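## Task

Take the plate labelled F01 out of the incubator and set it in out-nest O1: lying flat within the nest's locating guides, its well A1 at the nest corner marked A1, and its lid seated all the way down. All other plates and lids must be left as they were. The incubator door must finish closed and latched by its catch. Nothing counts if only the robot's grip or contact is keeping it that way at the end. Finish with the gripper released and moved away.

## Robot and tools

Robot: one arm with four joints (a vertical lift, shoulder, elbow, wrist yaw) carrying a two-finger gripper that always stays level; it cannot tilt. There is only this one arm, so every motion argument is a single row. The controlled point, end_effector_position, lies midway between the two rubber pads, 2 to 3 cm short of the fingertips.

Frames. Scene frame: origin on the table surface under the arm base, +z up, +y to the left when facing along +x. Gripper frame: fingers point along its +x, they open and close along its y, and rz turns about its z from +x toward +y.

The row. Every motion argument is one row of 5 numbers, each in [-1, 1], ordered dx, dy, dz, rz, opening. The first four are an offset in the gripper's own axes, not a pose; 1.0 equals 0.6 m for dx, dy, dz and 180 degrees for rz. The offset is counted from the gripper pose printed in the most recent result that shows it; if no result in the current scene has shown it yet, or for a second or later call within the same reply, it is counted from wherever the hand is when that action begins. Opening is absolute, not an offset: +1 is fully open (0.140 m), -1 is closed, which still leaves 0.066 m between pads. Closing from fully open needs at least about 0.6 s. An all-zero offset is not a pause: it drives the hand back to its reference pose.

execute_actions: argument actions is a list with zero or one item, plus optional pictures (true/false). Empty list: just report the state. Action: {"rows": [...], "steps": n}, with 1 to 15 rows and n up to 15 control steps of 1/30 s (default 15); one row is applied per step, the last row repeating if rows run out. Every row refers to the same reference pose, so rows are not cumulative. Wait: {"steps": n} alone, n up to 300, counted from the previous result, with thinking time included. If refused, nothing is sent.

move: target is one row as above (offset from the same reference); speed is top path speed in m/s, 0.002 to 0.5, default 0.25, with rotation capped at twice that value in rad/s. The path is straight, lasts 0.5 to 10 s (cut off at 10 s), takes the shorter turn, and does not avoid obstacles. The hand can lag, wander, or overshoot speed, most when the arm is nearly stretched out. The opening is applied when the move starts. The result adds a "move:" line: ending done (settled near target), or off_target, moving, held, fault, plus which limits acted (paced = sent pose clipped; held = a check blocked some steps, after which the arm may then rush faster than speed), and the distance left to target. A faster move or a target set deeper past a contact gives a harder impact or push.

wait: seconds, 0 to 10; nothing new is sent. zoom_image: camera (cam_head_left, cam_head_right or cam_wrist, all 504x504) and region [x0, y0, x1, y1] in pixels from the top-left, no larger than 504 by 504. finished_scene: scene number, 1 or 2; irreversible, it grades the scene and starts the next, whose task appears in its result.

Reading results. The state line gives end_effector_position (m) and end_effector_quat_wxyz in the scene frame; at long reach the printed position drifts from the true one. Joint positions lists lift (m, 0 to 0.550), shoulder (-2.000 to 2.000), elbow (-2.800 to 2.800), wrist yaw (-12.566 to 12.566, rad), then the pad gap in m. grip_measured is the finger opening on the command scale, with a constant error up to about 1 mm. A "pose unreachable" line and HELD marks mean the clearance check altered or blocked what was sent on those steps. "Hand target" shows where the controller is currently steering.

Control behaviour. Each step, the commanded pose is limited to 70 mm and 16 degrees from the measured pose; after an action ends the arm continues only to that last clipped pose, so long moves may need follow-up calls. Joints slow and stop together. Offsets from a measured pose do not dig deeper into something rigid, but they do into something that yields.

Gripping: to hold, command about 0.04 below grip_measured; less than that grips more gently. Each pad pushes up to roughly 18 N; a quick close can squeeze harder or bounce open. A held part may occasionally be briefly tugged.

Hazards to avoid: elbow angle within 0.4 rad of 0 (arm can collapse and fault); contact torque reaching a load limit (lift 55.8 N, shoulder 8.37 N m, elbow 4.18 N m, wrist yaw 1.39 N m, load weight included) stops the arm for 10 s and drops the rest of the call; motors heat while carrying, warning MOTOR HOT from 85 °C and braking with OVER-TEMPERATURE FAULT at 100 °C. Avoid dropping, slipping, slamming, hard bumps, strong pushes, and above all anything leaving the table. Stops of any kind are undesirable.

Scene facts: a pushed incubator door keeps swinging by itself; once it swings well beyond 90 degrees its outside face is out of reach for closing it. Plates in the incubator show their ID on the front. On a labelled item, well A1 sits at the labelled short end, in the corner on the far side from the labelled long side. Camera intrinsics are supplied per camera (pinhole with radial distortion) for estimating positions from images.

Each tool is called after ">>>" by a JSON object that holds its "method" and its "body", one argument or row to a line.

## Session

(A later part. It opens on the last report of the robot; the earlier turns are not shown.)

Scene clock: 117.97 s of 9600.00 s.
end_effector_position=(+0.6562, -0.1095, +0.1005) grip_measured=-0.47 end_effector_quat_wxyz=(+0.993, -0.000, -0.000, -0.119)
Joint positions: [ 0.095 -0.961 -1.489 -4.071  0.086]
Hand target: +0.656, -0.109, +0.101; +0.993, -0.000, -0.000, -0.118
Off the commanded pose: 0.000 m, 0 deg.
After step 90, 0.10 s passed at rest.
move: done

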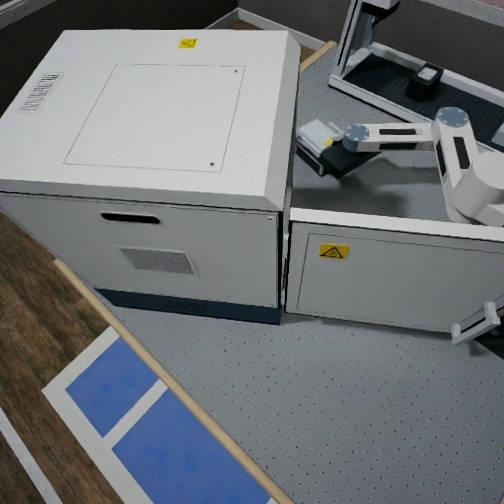

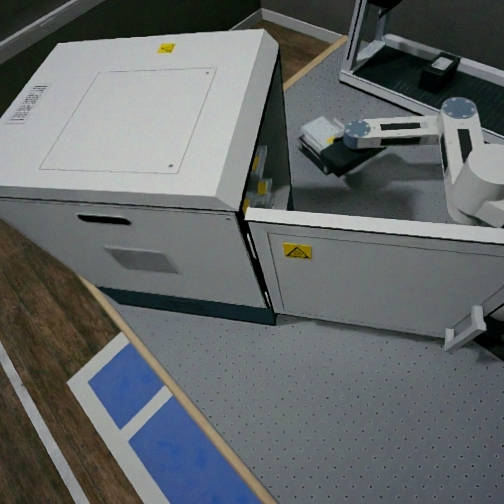

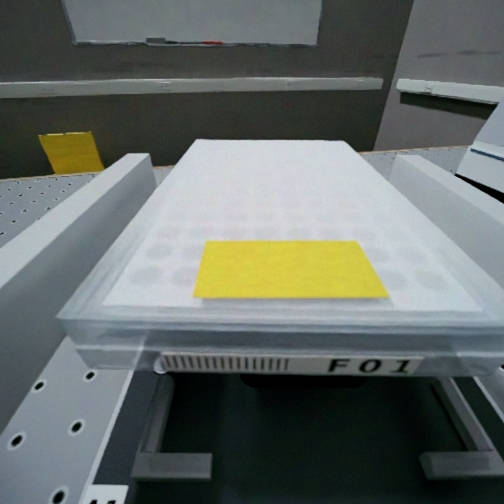

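>>> {"method": "move", "body": {
  "target": [-0.002,-0.015,-0.048,0,-0.52],
  "speed": 0.05
}}

Scene clock: 124.63 s of 9600.00 s.
end_effector_position=(+0.6529, -0.1180, +0.0716) grip_measured=-0.47 end_effector_quat_wxyz=(+0.993, -0.000, -0.000, -0.119)
Joint positions: [ 0.067 -0.989 -1.482 -4.05   0.086]
Hand target: +0.653, -0.118, +0.072; +0.993, -0.000, -0.000, -0.119
Off the commanded pose: 0.000 m, 0 deg.
After step 90, 2.80 s passed at rest.
move: done

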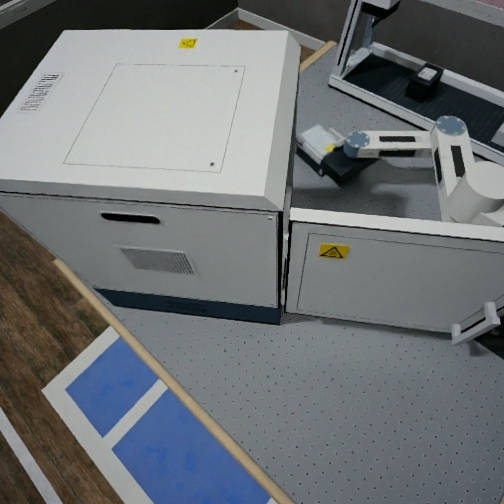

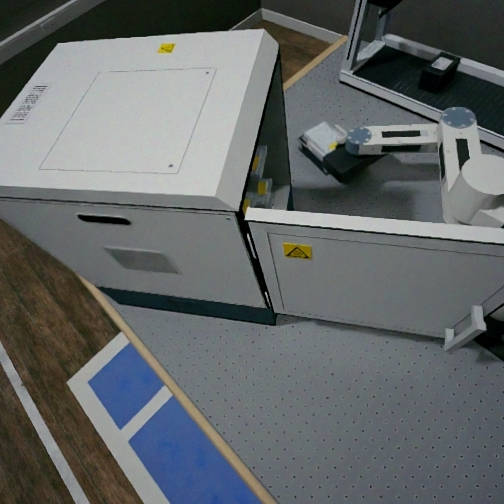

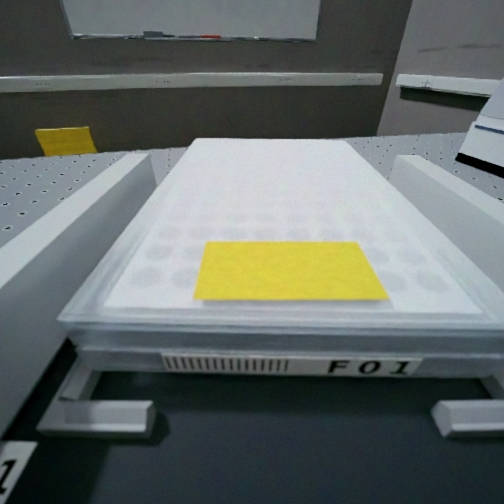

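>>> {"method": "move", "body": {
  "target": [-0.003,0,-0.006,0.003,-0.52],
  "speed": 0.01
}}

>>> {"method": "zoom_image", "body": {
  "camera": "cam_wrist",
  "region": [0,320,504,450]
}}

Scene clock: 131.30 s of 9600.00 s.
end_effector_position=(+0.6516, -0.1179, +0.0687) grip_measured=-0.47 end_effector_quat_wxyz=(+0.993, -0.000, -0.000, -0.114)
Joint positions: [ 0.064 -0.996 -1.475 -4.041  0.086]
Hand target: +0.651, -0.118, +0.068; +0.993, -0.000, -0.000, -0.114
Off the commanded pose: 0.001 m, 0 deg.
After step 90, 2.97 s passed at rest.
move: done

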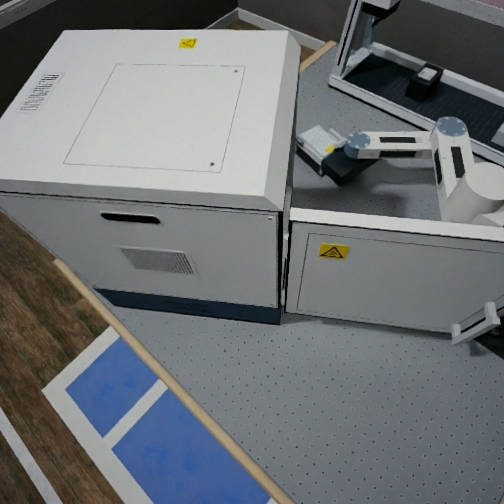

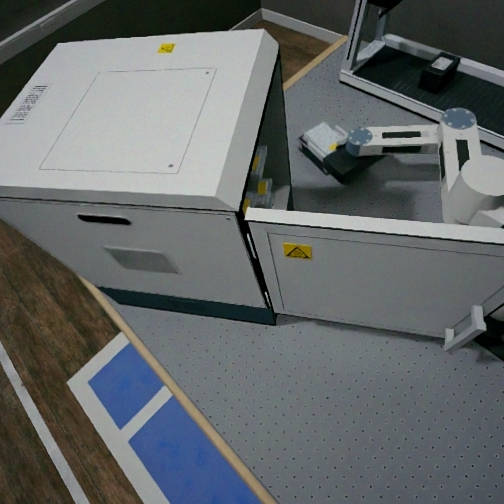

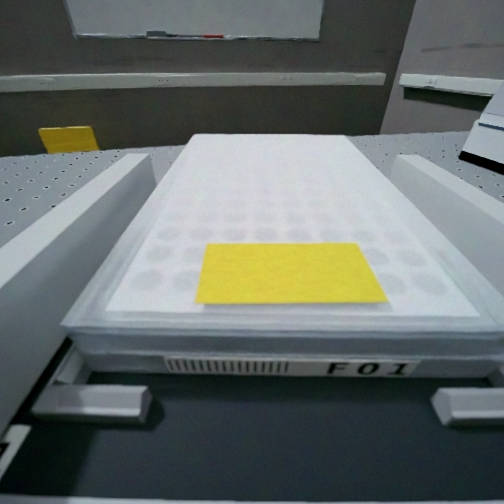

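Region (0, 320, 504, 450) of cam_wrist's 504x504 image, scaled by 1.000; it fills the top 130 rows of this view, and the rest is white.

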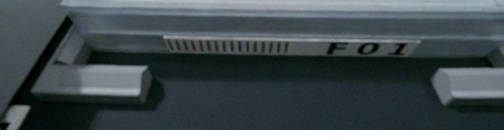

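Far end is on the far locators; back up.

>>> {"method": "move", "body": {
  "target": [-0.0075,0,0.002,-0.0015,-0.52],
  "speed": 0.01
}}

>>> {"method": "move", "body": {
  "target": [0,0,-0.006,0,-0.52],
  "speed": 0.006
}}

Scene clock: 136.80 s of 9600.00 s.
end_effector_position=(+0.6476, -0.1168, +0.0698) grip_measured=-0.47 end_effector_quat_wxyz=(+0.993, -0.000, -0.000, -0.116)
Joint positions: [ 0.065 -1.004 -1.454 -4.058  0.086]
Hand target: +0.647, -0.117, +0.070; +0.993, -0.000, -0.000, -0.117
Off the commanded pose: 0.000 m, 0 deg.
After step 90, 1.80 s passed at rest.
move: done

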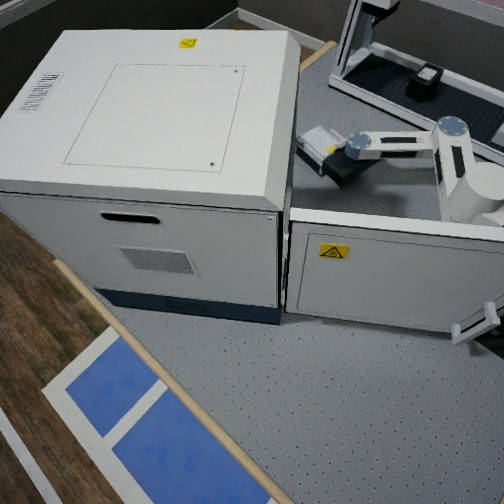

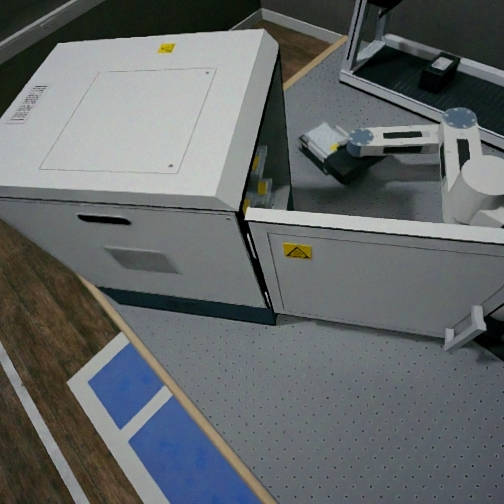

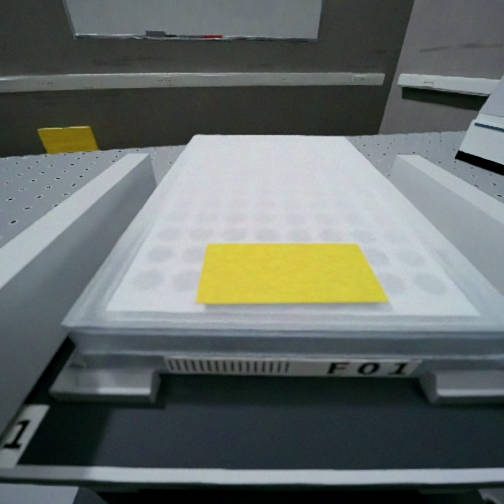

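Scene clock: 137.63 s of 9600.00 s.
end_effector_position=(+0.6478, -0.1166, +0.0668) grip_measured=-0.47 end_effector_quat_wxyz=(+0.993, -0.000, -0.000, -0.115)
Joint positions: [ 0.062 -1.004 -1.454 -4.056  0.086]
Hand target: +0.648, -0.117, +0.066; +0.993, -0.000, -0.000, -0.116
Off the commanded pose: 0.001 m, 0 deg.
move: done

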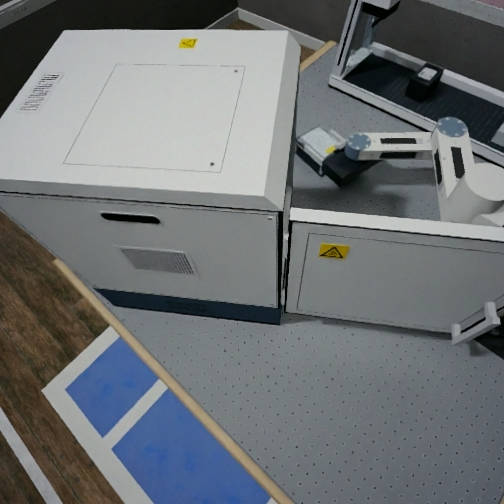

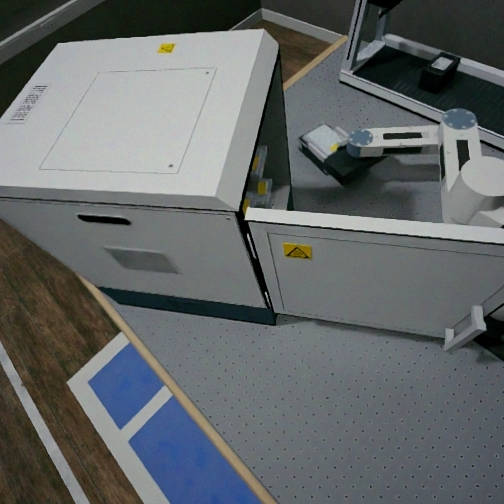

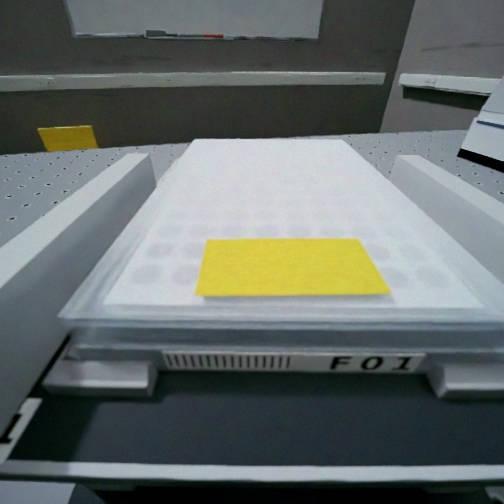

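>>> {"method": "move", "body": {
  "target": [0,0,0,0,0.2]
}}

>>> {"method": "move", "body": {
  "target": [-0.14,0,0.1,0,0.2],
  "speed": 0.15
}}

>>> {"method": "zoom_image", "body": {
  "camera": "cam_wrist",
  "region": [120,150,420,400]
}}

>>> {"method": "zoom_image", "body": {
  "camera": "cam_head_left",
  "region": [285,110,365,180]
}}

Scene clock: 144.27 s of 9600.00 s.
end_effector_position=(+0.6478, -0.1166, +0.0668) grip_measured=+0.20 end_effector_quat_wxyz=(+0.993, -0.000, -0.000, -0.115)
Joint positions: [ 0.062 -1.004 -1.455 -4.056  0.11 ]
Hand target: +0.648, -0.117, +0.067; +0.993, -0.000, -0.000, -0.115
Off the commanded pose: 0.000 m, 0 deg.
After step 90, 2.93 s passed at rest.
move: done

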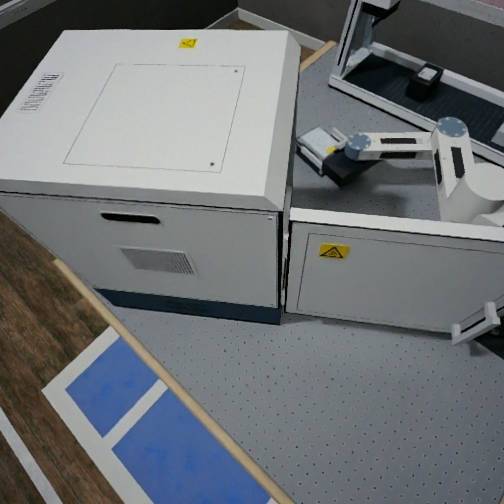

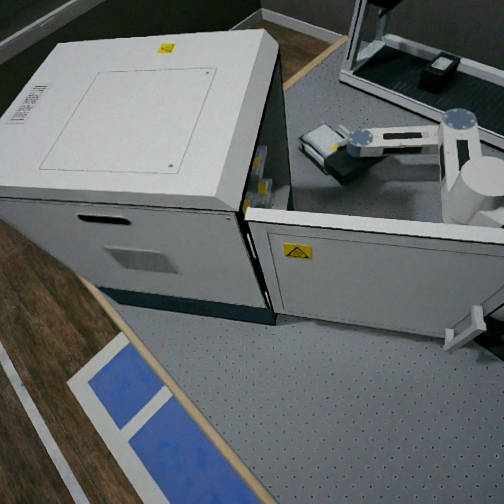

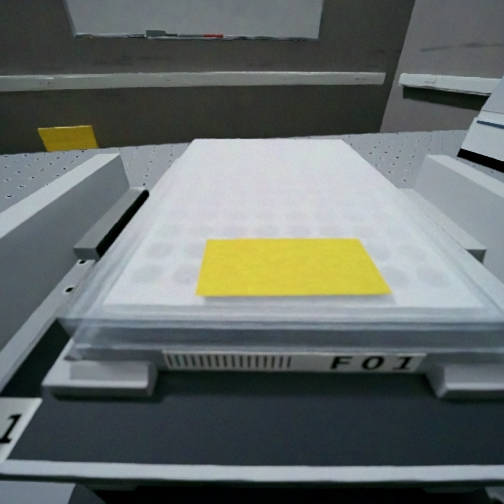

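Scene clock: 145.27 s of 9600.00 s.
end_effector_position=(+0.5660, -0.0972, +0.1269) grip_measured=+0.20 end_effector_quat_wxyz=(+0.993, -0.000, -0.000, -0.115)
Joint positions: [ 0.122 -1.165 -1.05  -4.298  0.11 ]
Hand target: +0.566, -0.097, +0.127; +0.993, -0.000, -0.000, -0.115
Off the commanded pose: 0.000 m, 0 deg.
move: done

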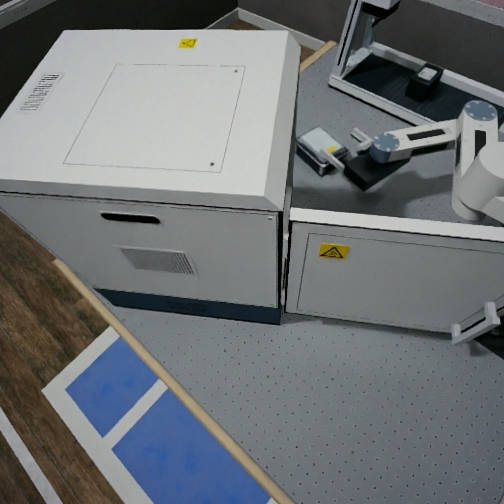

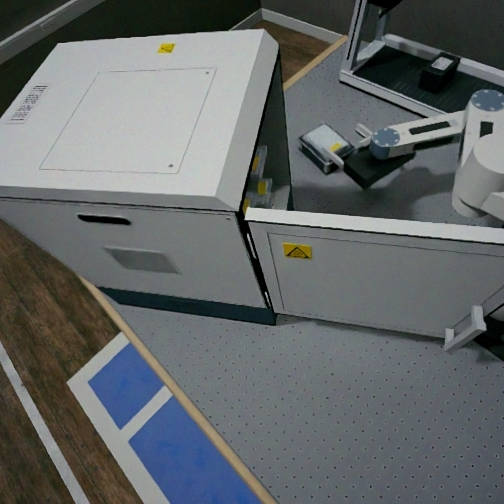

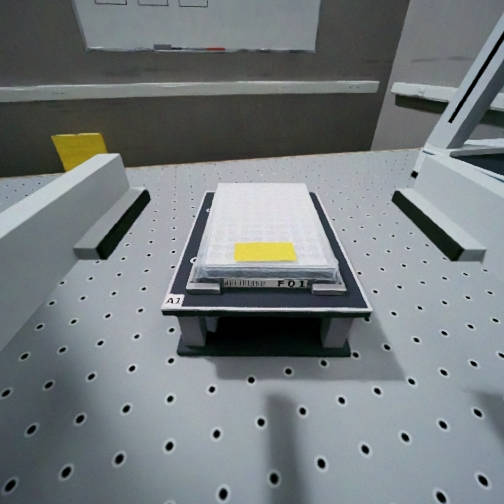

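Region (120, 150, 420, 400) of cam_wrist's 504x504 image, scaled by 1.680, with more detail than that image has.

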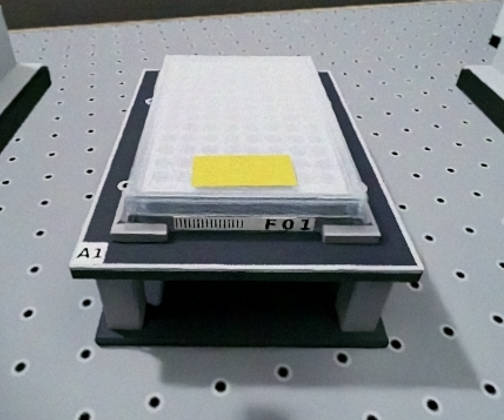

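Region (285, 110, 365, 180) of cam_head_left's 504x504 image, scaled by 6.300, with more detail than that image has; it fills the top 441 rows of this view, and the rest is white.

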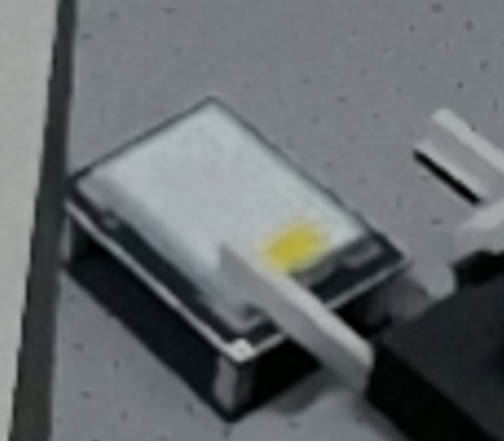

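>>> {"method": "move", "body": {
  "target": [-0.488,0.42,0.7,0.77,-1],
  "speed": 0.35
}}

Scene clock: 156.83 s of 9600.00 s.
end_effector_position=(+0.3384, +0.2149, +0.5469) grip_measured=-0.99 end_effector_quat_wxyz=(+0.458, -0.000, -0.000, +0.889)
Joint positions: [ 0.542 -0.52  -1.057 -2.516  0.066]
Hand target: +0.339, +0.215, +0.547; +0.459, -0.000, -0.000, +0.889
Off the commanded pose: 0.000 m, 0 deg.
After step 90, 4.73 s passed at rest.
move: done

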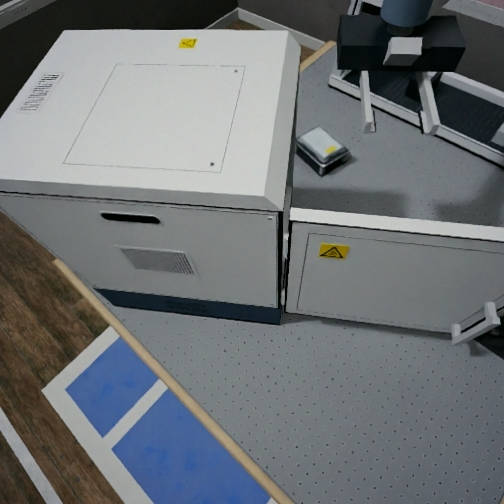

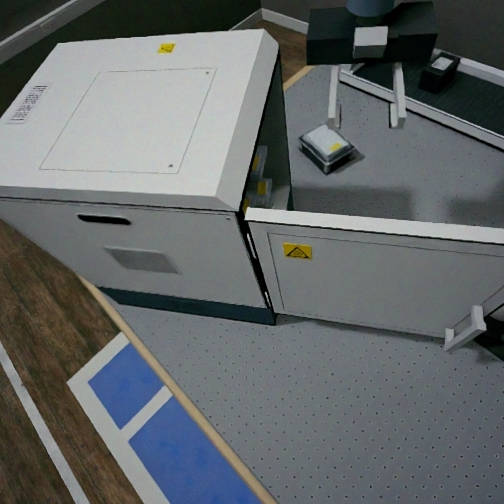

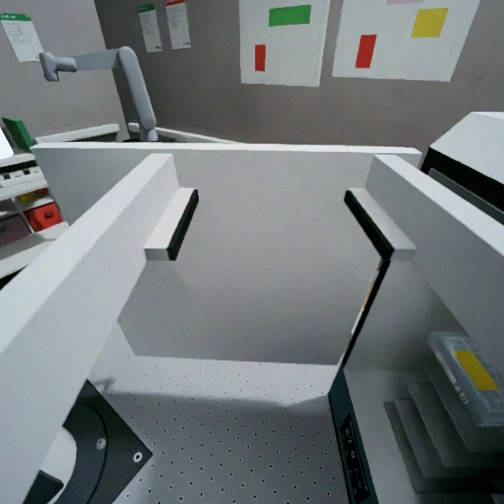

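>>> {"method": "move", "body": {
  "target": [0.2,0.1,0.0125,0,-1],
  "speed": 0.15
}}

Scene clock: 170.73 s of 9600.00 s.
end_effector_position=(+0.2199, +0.2778, +0.5544) grip_measured=-0.99 end_effector_quat_wxyz=(+0.458, -0.000, -0.000, +0.889)
Joint positions: [ 0.549 -0.075 -0.804 -3.214  0.066]
Hand target: +0.220, +0.278, +0.554; +0.458, -0.000, -0.000, +0.889
Off the commanded pose: 0.000 m, 0 deg.
After step 90, 9.63 s passed at rest.
move: done

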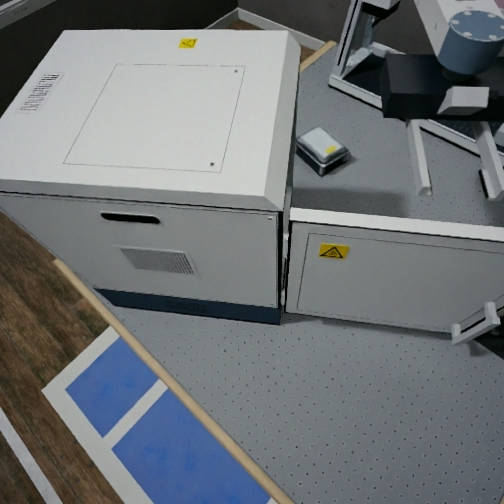

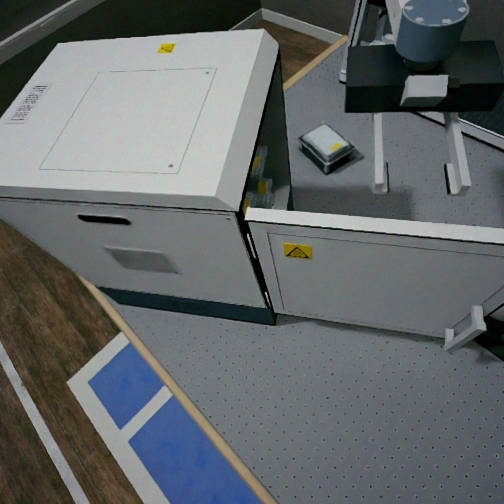

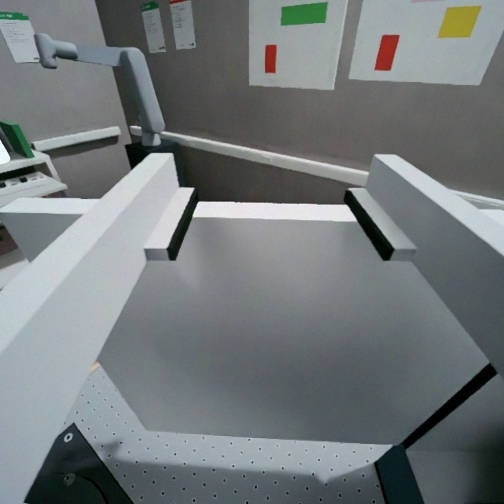

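>>> {"method": "move", "body": {
  "target": [0.245,0.17,0,-0.5,-1],
  "speed": 0.3
}}

Scene clock: 178.67 s of 9600.00 s.
end_effector_position=(+0.0516, +0.3386, +0.5544) grip_measured=-0.99 end_effector_quat_wxyz=(+0.952, -0.000, -0.000, +0.305)
Joint positions: [ 0.549  1.565 -1.471 -5.758  0.066]
Hand target: +0.052, +0.339, +0.554; +0.952, -0.000, -0.000, +0.305
Off the commanded pose: 0.000 m, 0 deg.
After step 90, 1.93 s passed at rest.
move: done

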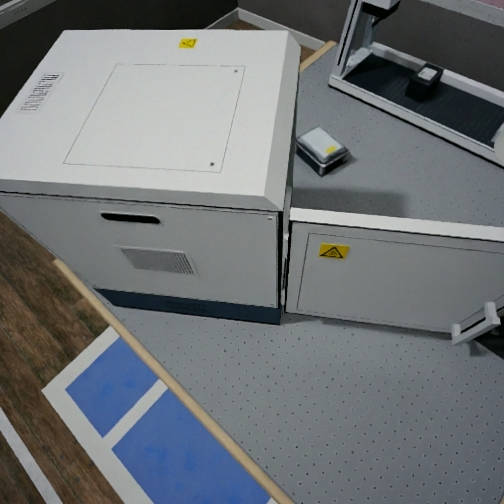

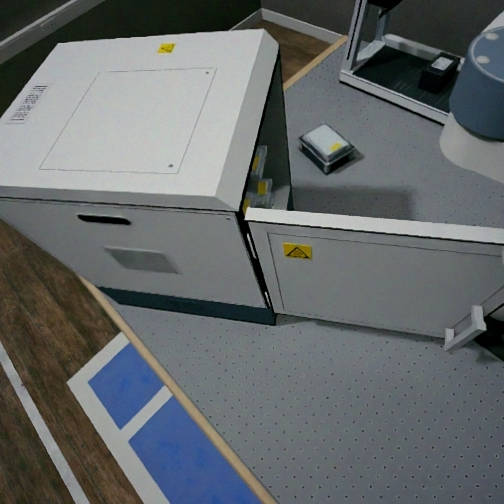

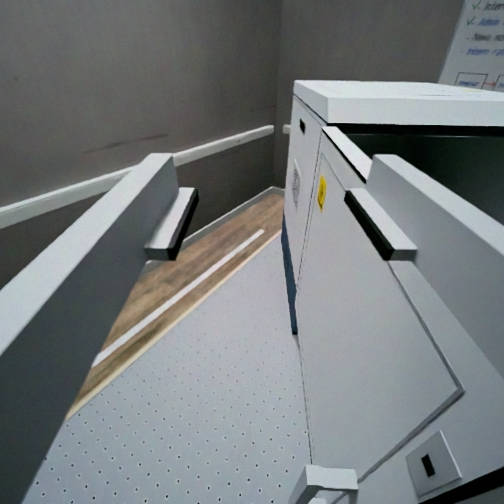

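>>> {"method": "move", "body": {
  "target": [0,0,-0.065,0,-1],
  "speed": 0.04
}}

>>> {"method": "move", "body": {
  "target": [0.03,-0.2,0,0,-1],
  "speed": 0.04
}}

Scene clock: 183.73 s of 9600.00 s.
end_effector_position=(+0.0516, +0.3386, +0.5153) grip_measured=-0.99 end_effector_quat_wxyz=(+0.952, -0.000, -0.000, +0.305)
Joint positions: [ 0.51   1.565 -1.471 -5.758  0.066]
Hand target: +0.052, +0.339, +0.515; +0.952, -0.000, -0.000, +0.305
Off the commanded pose: 0.000 m, 0 deg.
After step 90, 0.87 s passed at rest.
move: done

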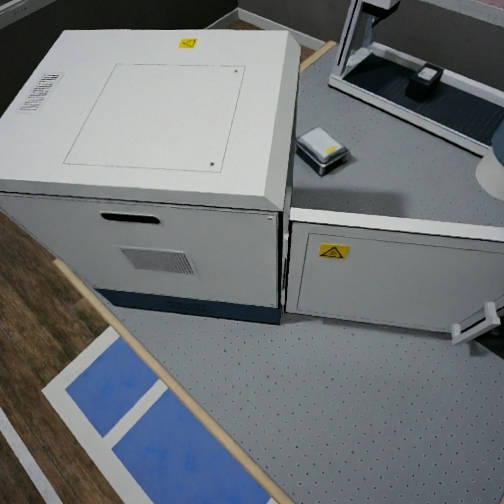

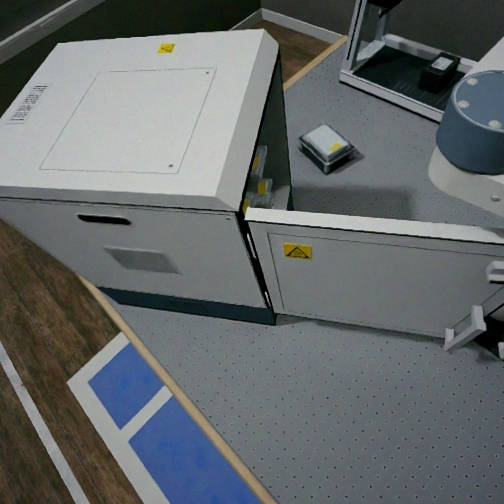

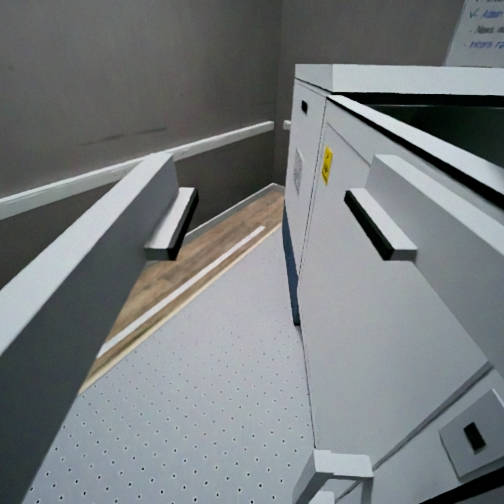

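Scene clock: 187.00 s of 9600.00 s.
end_effector_position=(+0.1358, +0.2513, +0.5153) grip_measured=-0.99 end_effector_quat_wxyz=(+0.952, -0.000, -0.000, +0.305)
Joint positions: [ 0.51   1.341 -0.899 -6.105  0.066]
Hand target: +0.136, +0.251, +0.515; +0.952, -0.000, -0.000, +0.305
Off the commanded pose: 0.000 m, 0 deg.
move: done

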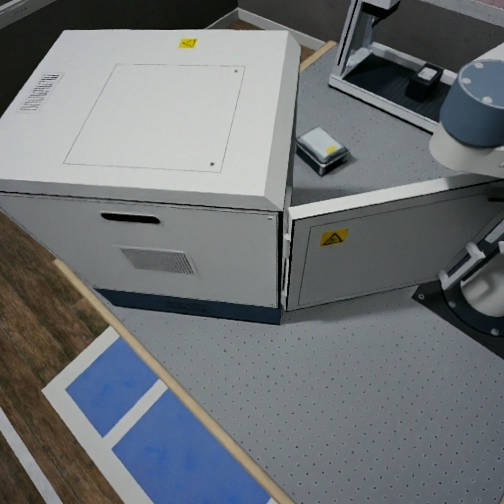

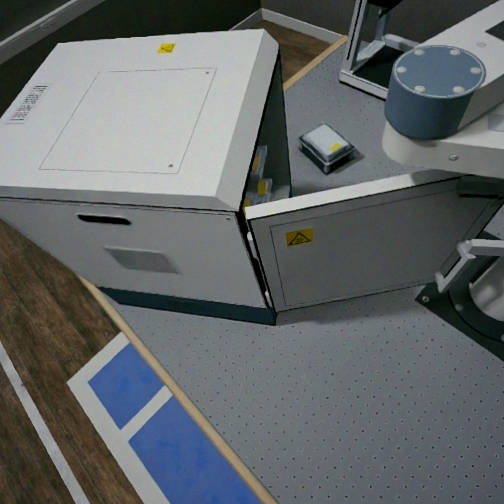

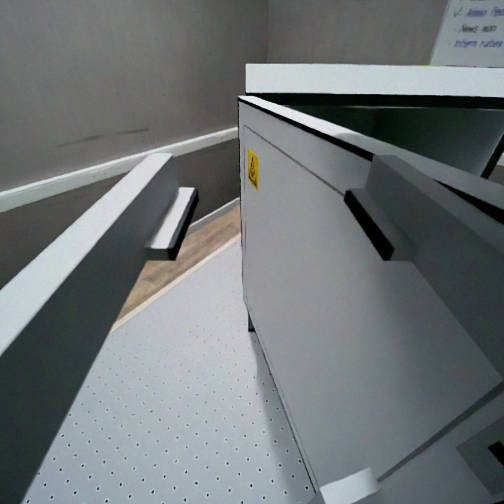

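Now (.256,.126) → (.40,0) → (.48,-.13).

>>> {"method": "move", "body": {
  "target": [0.24,-0.21,0,0,-1],
  "speed": 0.05
}}

>>> {"method": "move", "body": {
  "target": [0.13,-0.22,0,0,-1],
  "speed": 0.05
}}

>>> {"method": "move", "body": {
  "target": [0.04,0,0,0,-1],
  "speed": 0.015
}}

Scene clock: 196.37 s of 9600.00 s.
end_effector_position=(+0.3262, +0.2322, +0.5153) grip_measured=-0.99 end_effector_quat_wxyz=(+0.952, -0.000, -0.000, +0.305)
Joint positions: [ 0.51   0.301 -0.588 -5.377  0.066]
Hand target: +0.326, +0.232, +0.515; +0.952, -0.000, -0.000, +0.305
Off the commanded pose: 0.000 m, 0 deg.
After step 90, 2.27 s passed at rest.
move: done

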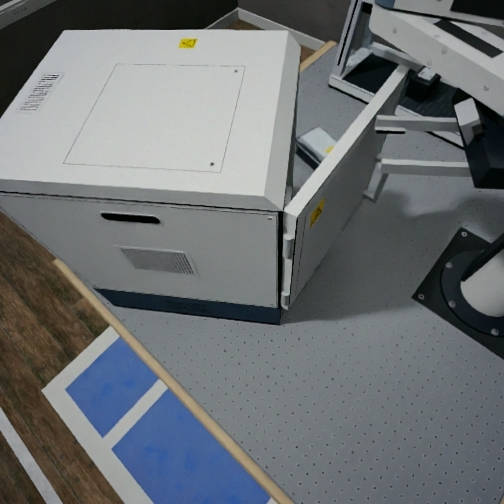

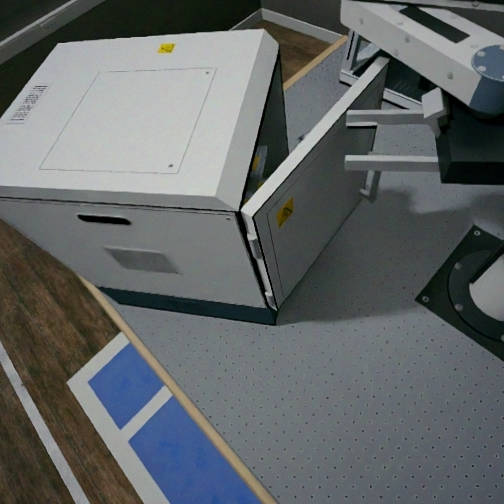

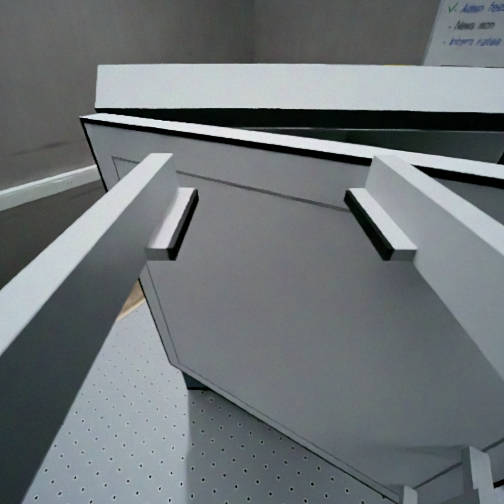

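Scene clock: 199.70 s of 9600.00 s.
end_effector_position=(+0.4662, +0.1699, +0.5153) grip_measured=-0.99 end_effector_quat_wxyz=(+0.952, -0.000, -0.000, +0.305)
Joint positions: [ 0.51  -0.535 -0.767 -4.362  0.066]
Hand target: +0.466, +0.170, +0.515; +0.952, -0.000, -0.000, +0.305
Off the commanded pose: 0.000 m, 0 deg.
move: done

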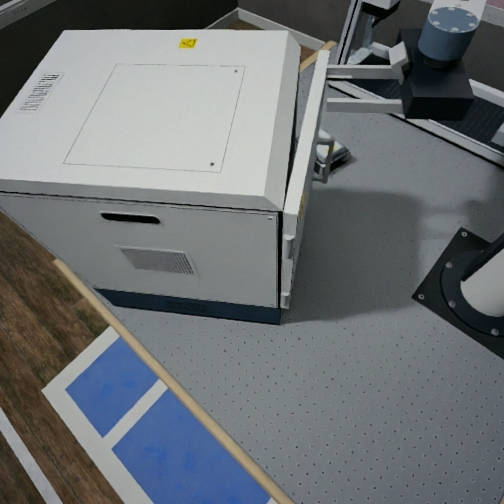

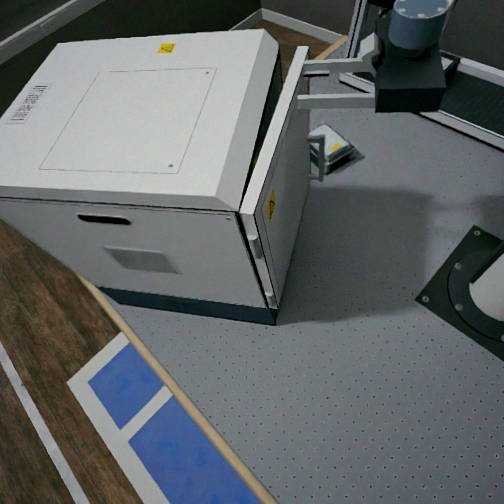

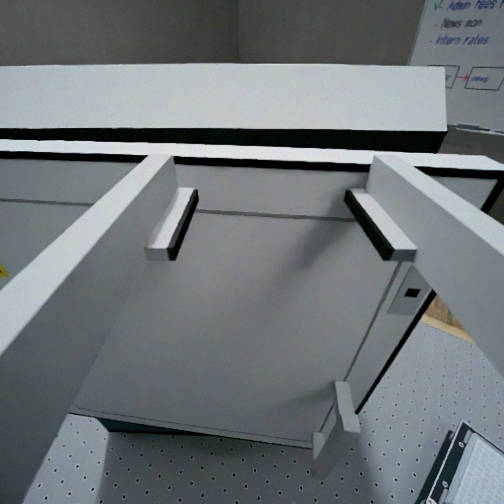

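Scene clock: 201.53 s of 9600.00 s.
end_effector_position=(+0.4858, +0.1836, +0.5153) grip_measured=-0.99 end_effector_quat_wxyz=(+0.953, -0.000, -0.000, +0.304)
Joint positions: [ 0.51  -0.492 -0.869 -4.305  0.066]
Hand target: +0.486, +0.184, +0.515; +0.952, -0.000, -0.000, +0.305
Off the commanded pose: 0.000 m, 0 deg.
move: done

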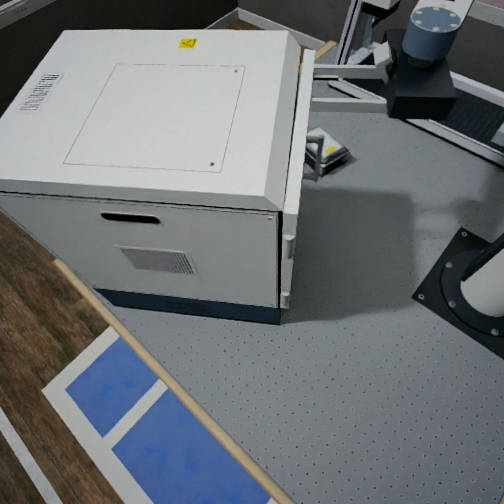

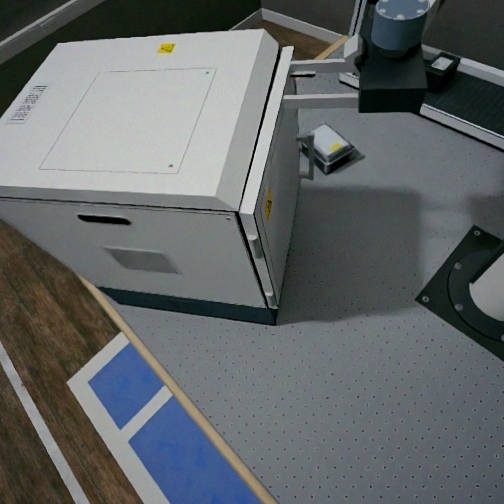

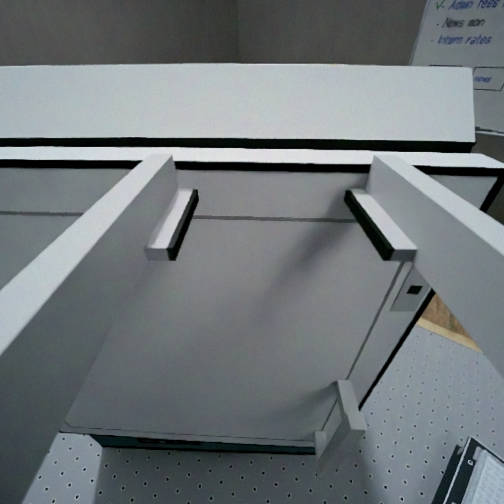

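>>> {"method": "move", "body": {
  "target": [0.013,0,0,0,-1],
  "speed": 0.01
}}

>>> {"method": "move", "body": {
  "target": [0.008,0,0,0,-1],
  "speed": 0.01
}}

>>> {"method": "move", "body": {
  "target": [-0.13,0,0,0,-1]
}}

Scene clock: 207.60 s of 9600.00 s.
end_effector_position=(+0.4911, +0.1873, +0.5153) grip_measured=-0.99 end_effector_quat_wxyz=(+0.953, -0.000, -0.000, +0.303)
Joint positions: [ 0.51  -0.479 -0.896 -4.293  0.066]
Hand target: +0.492, +0.188, +0.515; +0.953, -0.000, -0.000, +0.304
Off the commanded pose: 0.001 m, 0 deg.
After step 90, 2.07 s passed at rest.
move: done

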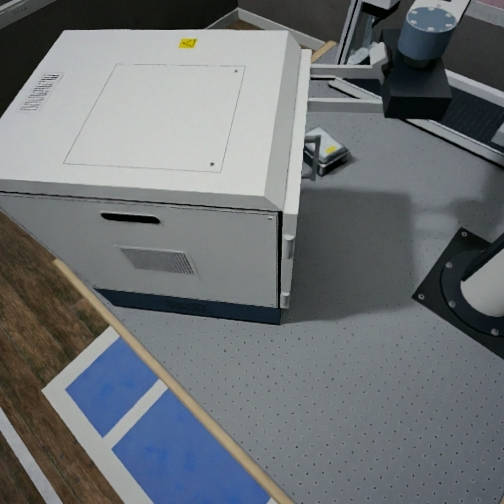

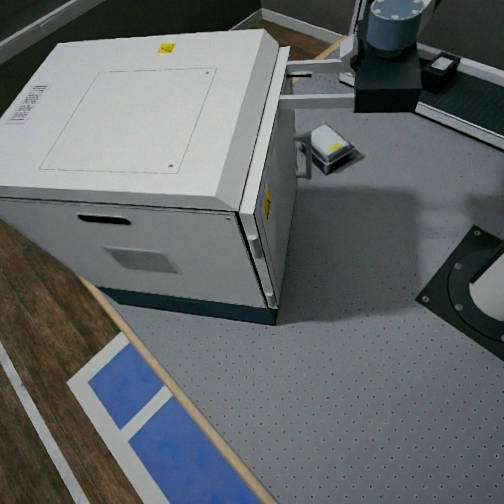

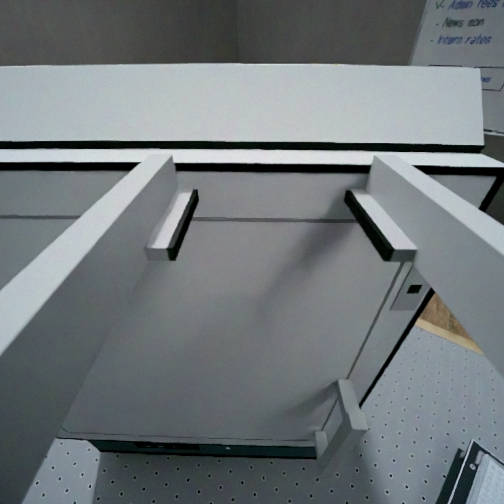

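Scene clock: 217.90 s of 9600.00 s.
end_effector_position=(+0.4910, +0.1875, +0.5153) grip_measured=-0.99 end_effector_quat_wxyz=(+0.953, -0.000, -0.000, +0.302)
Joint positions: [ 0.51  -0.476 -0.896 -4.298  0.066]
Hand target: +0.491, +0.188, +0.515; +0.953, -0.000, -0.000, +0.302
Off the commanded pose: 0.005 m, 0 deg.
TORQUE FAULT: the external load on joint 3 (elbow) reached its load limit, and the arm stopped for 10 seconds. The arm's remaining commands of this call were not run. The arm holds where it stopped, with its grip as last carried out, and accepts commands again: back off and push less far. The arm stops again, at the same cost, whenever a joint's load reaches its limit.
move: fault

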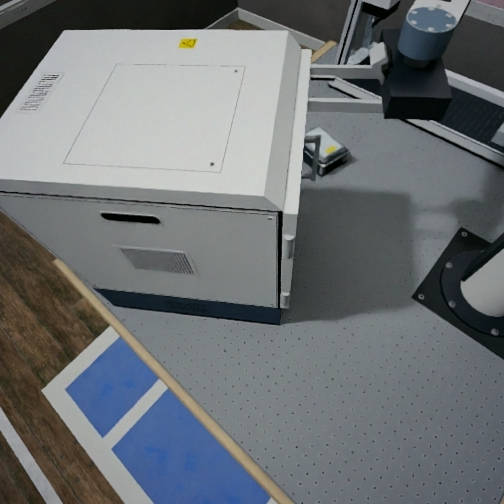

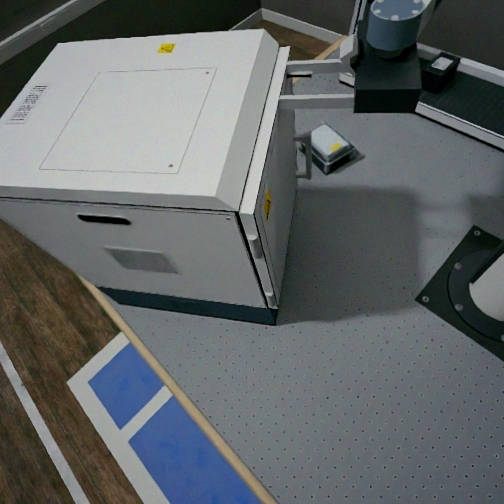

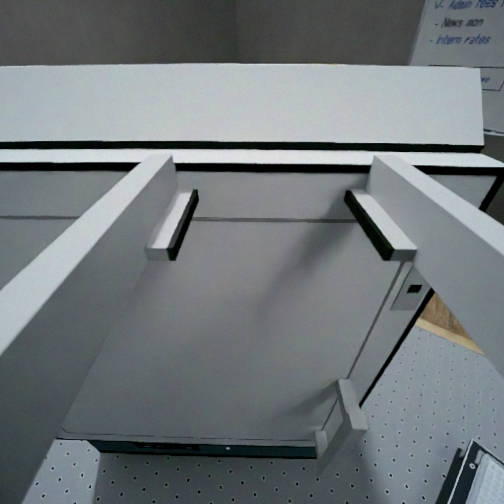

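not run: a fault stop came before this call.

>>> {"method": "move", "body": {
  "target": [-0.13,0,0,0,-1]
}}

Scene clock: 220.90 s of 9600.00 s.
end_effector_position=(+0.4271, +0.1426, +0.5153) grip_measured=-0.99 end_effector_quat_wxyz=(+0.953, -0.000, -0.000, +0.302)
Joint positions: [ 0.51  -0.606 -0.569 -4.495  0.066]
Hand target: +0.427, +0.143, +0.515; +0.953, -0.000, -0.000, +0.302
Off the commanded pose: 0.000 m, 0 deg.
move: done

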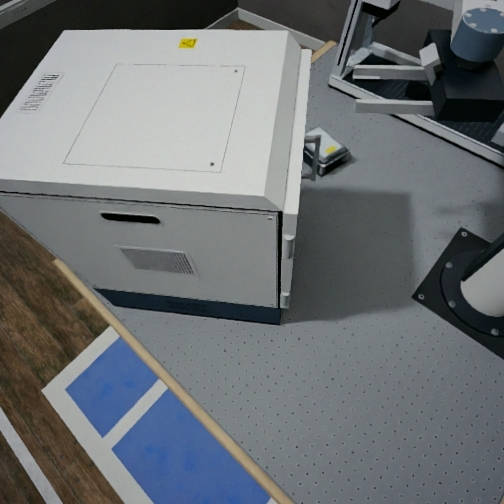

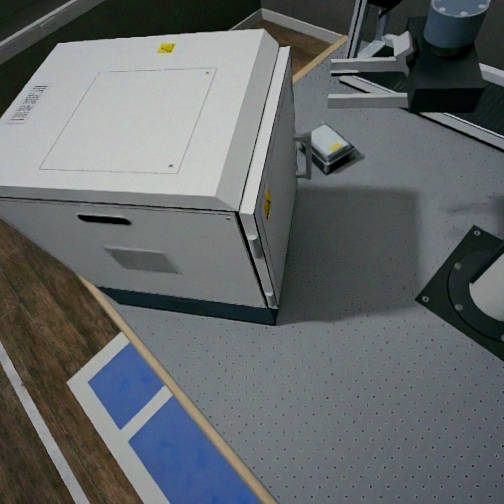

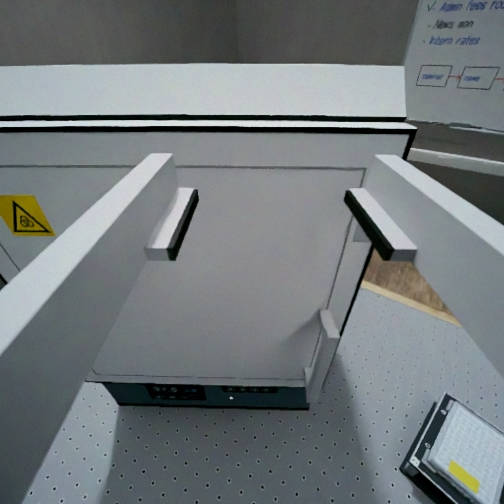

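>>> {"method": "finished_scene", "body": {
  "scene": 1
}}

The scene is finished: the task was done.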